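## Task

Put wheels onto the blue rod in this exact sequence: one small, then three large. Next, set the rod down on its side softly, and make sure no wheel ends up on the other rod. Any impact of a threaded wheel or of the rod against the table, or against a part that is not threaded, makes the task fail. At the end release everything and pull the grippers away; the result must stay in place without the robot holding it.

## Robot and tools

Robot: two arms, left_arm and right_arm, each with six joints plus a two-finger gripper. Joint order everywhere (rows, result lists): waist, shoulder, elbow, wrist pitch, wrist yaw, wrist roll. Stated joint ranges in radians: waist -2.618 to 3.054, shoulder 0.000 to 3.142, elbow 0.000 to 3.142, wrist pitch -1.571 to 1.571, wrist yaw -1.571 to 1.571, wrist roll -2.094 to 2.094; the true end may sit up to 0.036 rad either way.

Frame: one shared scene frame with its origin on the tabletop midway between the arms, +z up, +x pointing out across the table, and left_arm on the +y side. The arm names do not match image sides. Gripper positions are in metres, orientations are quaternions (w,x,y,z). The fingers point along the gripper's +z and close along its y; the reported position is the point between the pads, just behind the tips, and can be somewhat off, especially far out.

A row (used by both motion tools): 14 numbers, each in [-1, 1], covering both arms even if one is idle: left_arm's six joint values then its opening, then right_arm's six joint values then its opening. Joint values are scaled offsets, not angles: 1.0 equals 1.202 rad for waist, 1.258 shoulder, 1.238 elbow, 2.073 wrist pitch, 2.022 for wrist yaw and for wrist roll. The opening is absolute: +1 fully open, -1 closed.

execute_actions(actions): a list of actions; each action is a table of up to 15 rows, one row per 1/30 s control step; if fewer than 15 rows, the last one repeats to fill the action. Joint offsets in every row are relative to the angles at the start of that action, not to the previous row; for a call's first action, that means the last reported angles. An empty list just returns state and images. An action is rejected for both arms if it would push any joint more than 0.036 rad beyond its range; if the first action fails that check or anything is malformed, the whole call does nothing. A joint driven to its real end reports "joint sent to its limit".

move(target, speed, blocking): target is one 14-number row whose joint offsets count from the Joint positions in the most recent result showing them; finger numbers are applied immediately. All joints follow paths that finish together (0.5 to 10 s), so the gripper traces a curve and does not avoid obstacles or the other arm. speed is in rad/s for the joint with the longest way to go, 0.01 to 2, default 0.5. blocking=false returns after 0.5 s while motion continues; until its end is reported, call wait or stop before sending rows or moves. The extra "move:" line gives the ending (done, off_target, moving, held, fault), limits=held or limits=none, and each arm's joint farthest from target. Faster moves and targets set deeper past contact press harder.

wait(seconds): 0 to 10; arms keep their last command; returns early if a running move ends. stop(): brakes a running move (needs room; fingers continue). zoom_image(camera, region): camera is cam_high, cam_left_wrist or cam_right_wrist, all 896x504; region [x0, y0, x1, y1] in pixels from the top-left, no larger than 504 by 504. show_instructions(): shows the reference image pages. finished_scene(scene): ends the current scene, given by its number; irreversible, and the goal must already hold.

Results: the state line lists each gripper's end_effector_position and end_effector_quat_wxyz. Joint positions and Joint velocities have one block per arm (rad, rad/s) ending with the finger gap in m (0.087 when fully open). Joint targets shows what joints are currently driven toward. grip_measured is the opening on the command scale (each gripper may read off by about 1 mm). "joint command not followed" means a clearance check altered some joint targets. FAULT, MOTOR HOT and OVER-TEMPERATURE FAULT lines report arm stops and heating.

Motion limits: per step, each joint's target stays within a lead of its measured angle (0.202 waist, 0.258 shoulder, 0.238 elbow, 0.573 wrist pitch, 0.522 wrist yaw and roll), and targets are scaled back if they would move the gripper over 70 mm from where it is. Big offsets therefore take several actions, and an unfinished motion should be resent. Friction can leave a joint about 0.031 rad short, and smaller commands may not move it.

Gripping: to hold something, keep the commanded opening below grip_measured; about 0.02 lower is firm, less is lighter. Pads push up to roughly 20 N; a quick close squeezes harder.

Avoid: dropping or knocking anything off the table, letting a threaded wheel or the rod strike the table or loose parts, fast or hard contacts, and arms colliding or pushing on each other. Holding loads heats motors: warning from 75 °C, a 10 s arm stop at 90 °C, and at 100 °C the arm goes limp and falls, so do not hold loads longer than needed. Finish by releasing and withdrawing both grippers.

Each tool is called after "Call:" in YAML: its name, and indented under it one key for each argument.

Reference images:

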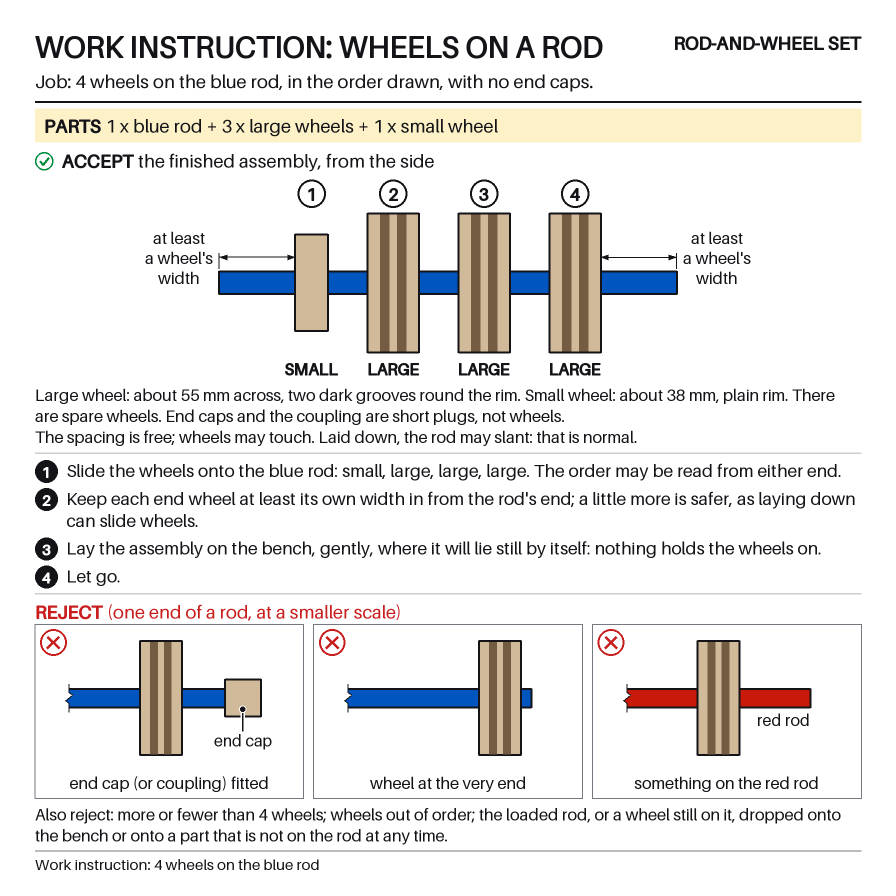

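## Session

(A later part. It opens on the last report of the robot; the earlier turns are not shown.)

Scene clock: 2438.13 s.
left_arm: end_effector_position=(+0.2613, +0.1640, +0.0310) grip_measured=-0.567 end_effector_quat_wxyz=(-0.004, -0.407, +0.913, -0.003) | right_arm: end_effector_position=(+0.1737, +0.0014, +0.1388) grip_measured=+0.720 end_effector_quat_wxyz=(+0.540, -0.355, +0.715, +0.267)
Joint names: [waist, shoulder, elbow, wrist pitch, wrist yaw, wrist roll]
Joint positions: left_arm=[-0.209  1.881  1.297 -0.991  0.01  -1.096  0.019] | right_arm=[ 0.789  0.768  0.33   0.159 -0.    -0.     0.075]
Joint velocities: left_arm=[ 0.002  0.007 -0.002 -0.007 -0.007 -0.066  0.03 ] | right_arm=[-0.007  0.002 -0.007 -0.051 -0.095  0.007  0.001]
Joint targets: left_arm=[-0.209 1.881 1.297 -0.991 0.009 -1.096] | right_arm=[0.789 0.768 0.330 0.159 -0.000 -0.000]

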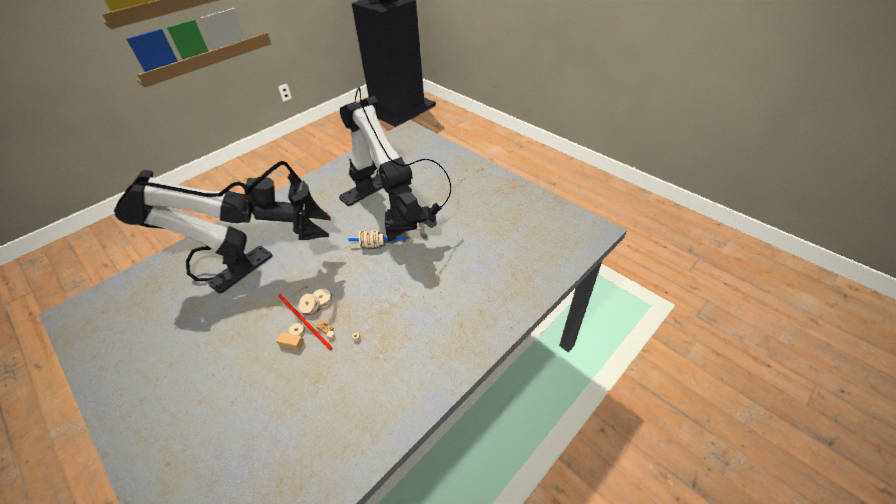

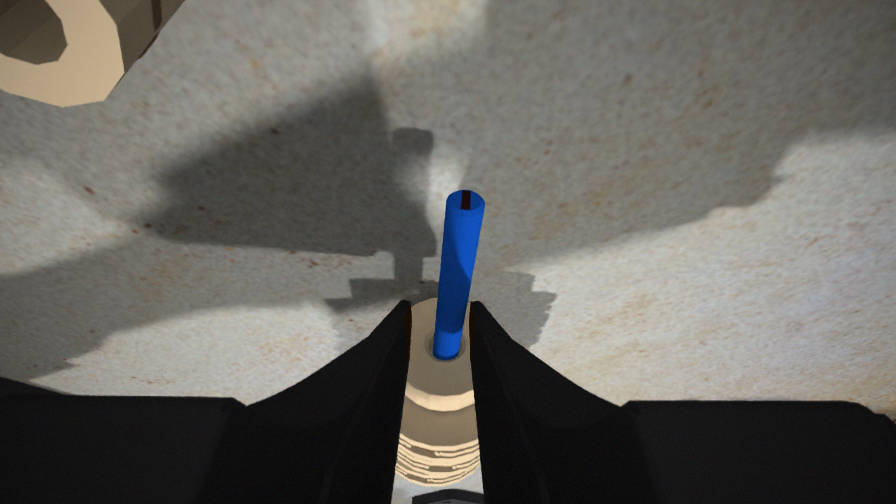

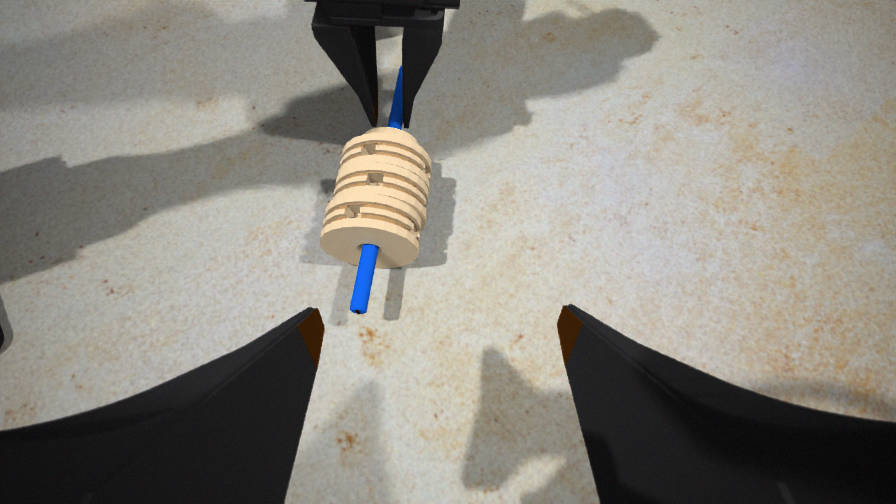

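Call:
execute_actions:
  actions: []

Scene clock: 2458.43 s.
left_arm: end_effector_position=(+0.2613, +0.1640, +0.0310) grip_measured=-0.550 end_effector_quat_wxyz=(-0.004, -0.407, +0.913, -0.003) | right_arm: end_effector_position=(+0.1737, +0.0014, +0.1388) grip_measured=+0.720 end_effector_quat_wxyz=(+0.540, -0.355, +0.715, +0.267)
Joint names: [waist, shoulder, elbow, wrist pitch, wrist yaw, wrist roll]
Joint positions: left_arm=[-0.209  1.881  1.297 -0.991  0.01  -1.096  0.02 ] | right_arm=[ 0.789  0.768  0.33   0.159 -0.    -0.     0.075]
Joint velocities: left_arm=[-0.002 -0.007  0.002  0.022  0.051 -0.022  0.001] | right_arm=[ 0.007  0.007 -0.012  0.051 -0.051 -0.007 -0.   ]
Joint targets: left_arm=[-0.209 1.881 1.297 -0.991 0.009 -1.096] | right_arm=[0.789 0.768 0.330 0.159 -0.000 -0.000]

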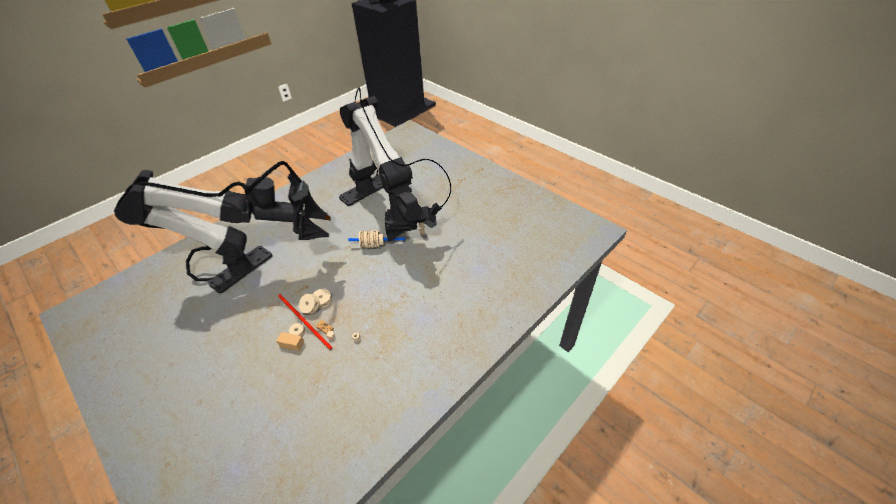

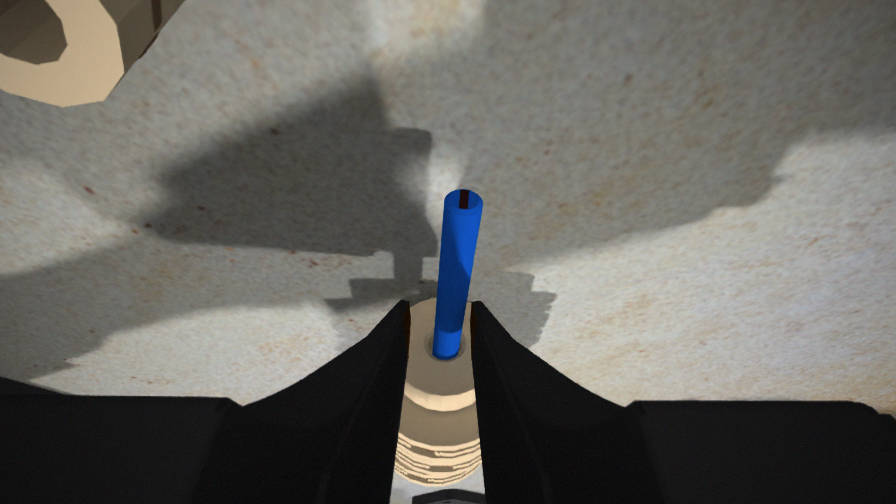

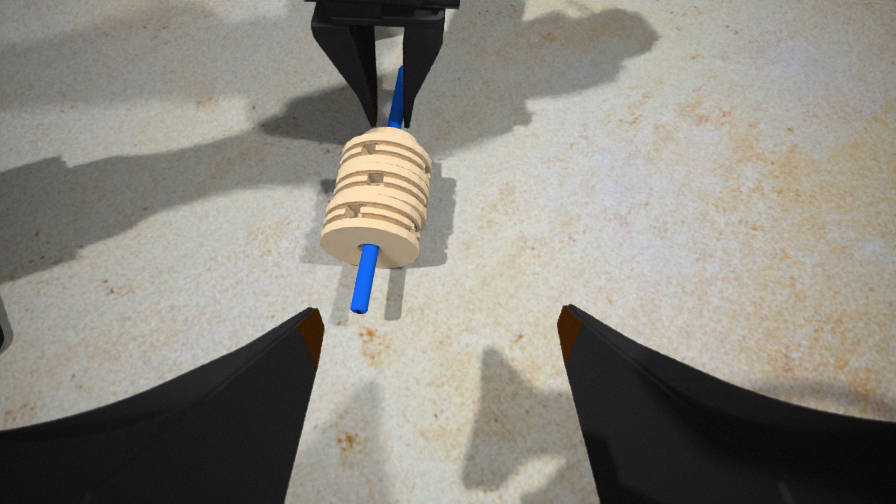

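Call:
execute_actions:
  actions:
    - [[0,0,0,0,0,0,-0.52,0,0,0,0,0,0,0.72],[0,0,0,0,0,0,-0.49,0,0,0,0,0,0,0.72],[0,0,0,0,0,0,-0.46,0,0,0,0,0,0,0.72],[0,0,0,0,0,0,-0.43,0,0,0,0,0,0,0.72],[0,0,0,0,0,0,-0.40,0,0,0,0,0,0,0.72],[0,0,0,0,0,0,-0.37,0,0,0,0,0,0,0.72],[0,0,0,0,0,0,-0.34,0,0,0,0,0,0,0.72],[0,0,0,0,0,0,-0.31,0,0,0,0,0,0,0.72],[0,0,0,0,0,0,-0.28,0,0,0,0,0,0,0.72],[0,0,0,0,0,0,-0.25,0,0,0,0,0,0,0.72],[0,0,0,0,0,0,-0.22,0,0,0,0,0,0,0.72],[0,0,0,0,0,0,-0.2,0,0,0,0,0,0,0.72]]

Scene clock: 2467.53 s.
left_arm: end_effector_position=(+0.2613, +0.1640, +0.0310) grip_measured=-0.201 end_effector_quat_wxyz=(-0.004, -0.407, +0.913, -0.003) | right_arm: end_effector_position=(+0.1737, +0.0014, +0.1388) grip_measured=+0.720 end_effector_quat_wxyz=(+0.540, -0.355, +0.715, +0.267)
Joint names: [waist, shoulder, elbow, wrist pitch, wrist yaw, wrist roll]
Joint positions: left_arm=[-0.209  1.881  1.297 -0.991  0.01  -1.096  0.035] | right_arm=[ 0.789  0.768  0.33   0.159 -0.    -0.     0.075]
Joint velocities: left_arm=[-0.012 -0.017  0.012  0.007  0.037  0.022  0.002] | right_arm=[-0.007  0.012 -0.007 -0.081 -0.066 -0.007  0.001]
Joint targets: left_arm=[-0.209 1.881 1.297 -0.991 0.010 -1.096] | right_arm=[0.789 0.768 0.330 0.159 -0.000 -0.000]

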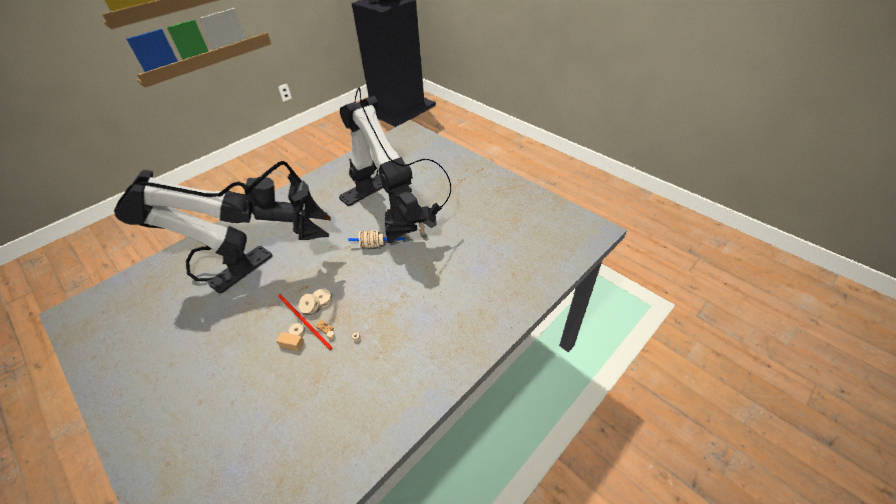

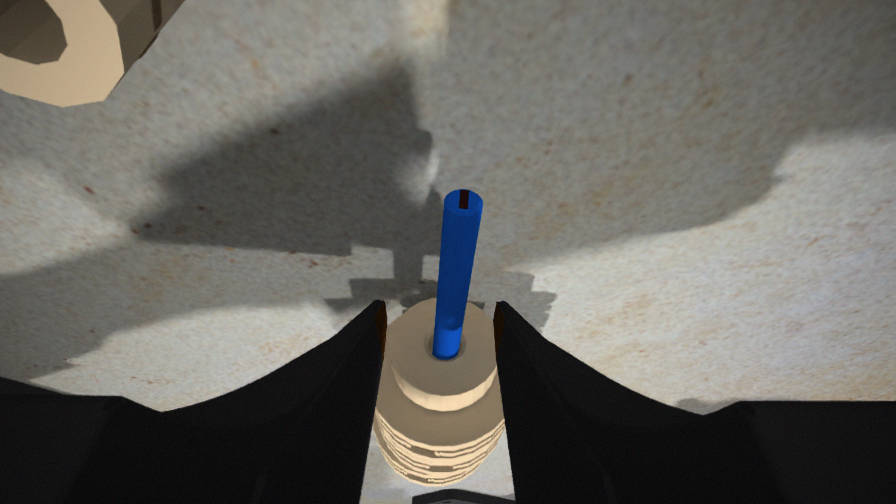

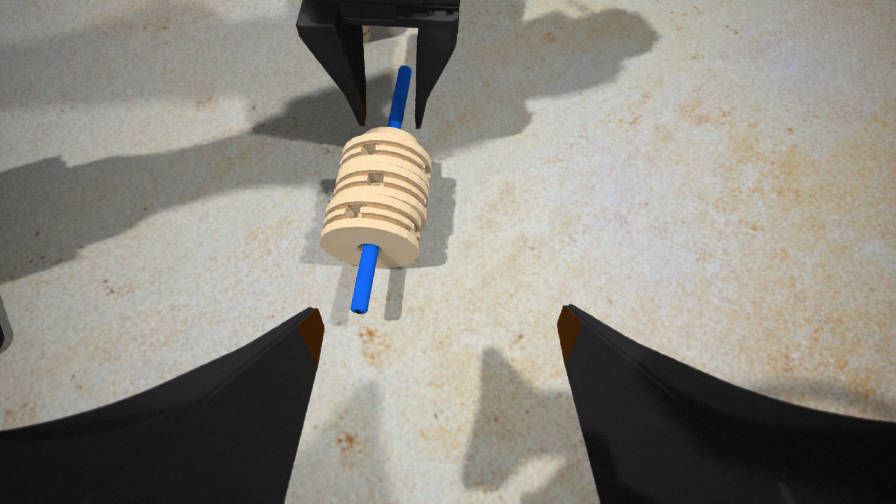

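Call:
move:
  target: [0,-0.05,0.26,-0.185,0,0,-0.2,0,0,0,0,0,0,0.72]
  speed: 0.6

Scene clock: 2477.17 s.
left_arm: end_effector_position=(+0.2609, +0.1641, +0.1273) grip_measured=-0.200 end_effector_quat_wxyz=(-0.004, -0.407, +0.913, -0.003) | right_arm: end_effector_position=(+0.1737, +0.0014, +0.1388) grip_measured=+0.720 end_effector_quat_wxyz=(+0.540, -0.355, +0.715, +0.267)
Joint names: [waist, shoulder, elbow, wrist pitch, wrist yaw, wrist roll]
Joint positions: left_arm=[-0.209  1.82   1.608 -1.361  0.01  -1.096  0.035] | right_arm=[ 0.789  0.768  0.33   0.159 -0.    -0.     0.075]
Joint velocities: left_arm=[ 0.002 -0.002 -0.017 -0.007 -0.037 -0.037 -0.   ] | right_arm=[-0.012  0.002 -0.017 -0.022  0.007 -0.022 -0.001]
Joint targets: left_arm=[-0.209 1.818 1.619 -1.375 0.010 -1.096] | right_arm=[0.789 0.768 0.330 0.159 -0.000 -0.000]
move: done; limits=none; left_arm: farthest joint: the wrist pitch, 0.013 radians from its target (0.383 radians at the start); right_arm: farthest joint: the waist, 0.000 radians from its target (0.000 radians at the start)

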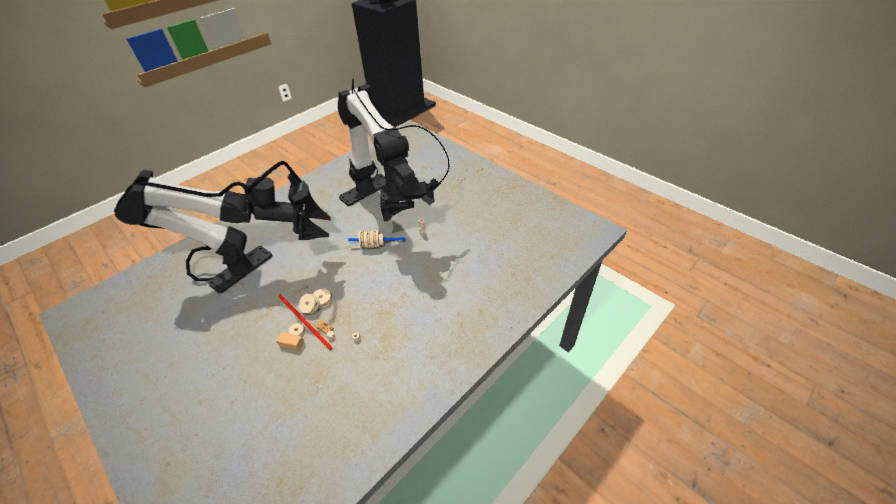

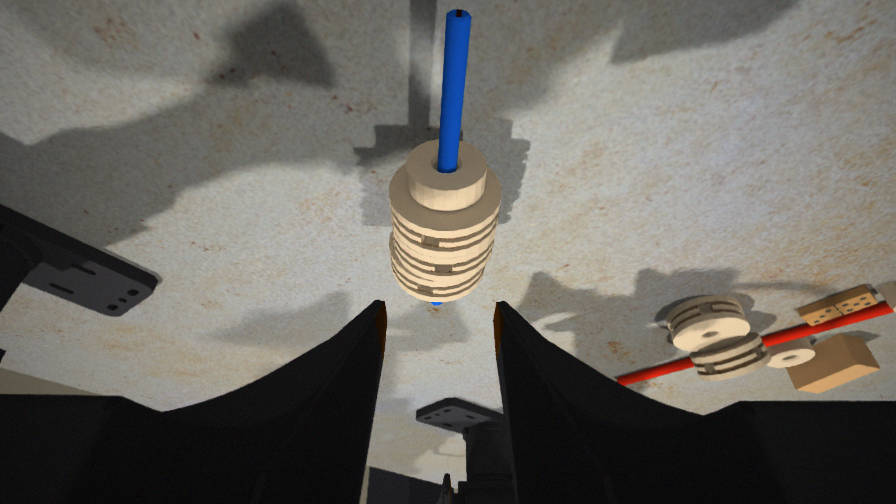

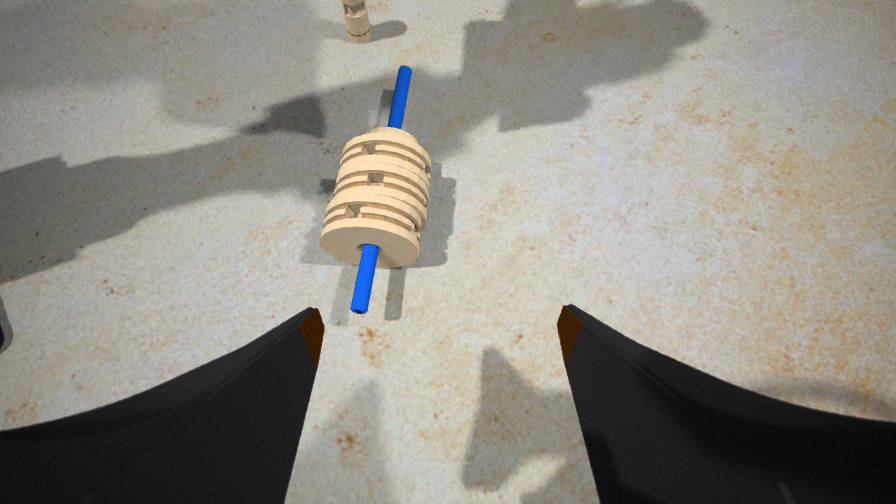

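Call:
zoom_image:
  camera: "cam_high"
  region: [260, 210, 440, 360]

Region (260, 210, 440, 360) of cam_high's 896x504 image, scaled by 2.800, with more detail than that image has.

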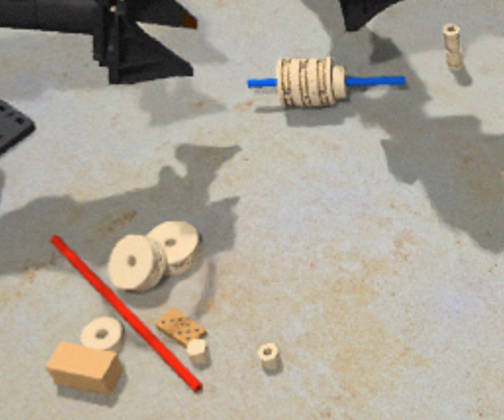

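All good: margins fine, red rod bare, arms clear.

Call:
finished_scene:
  scene: 1

The scene is finished: the task was done.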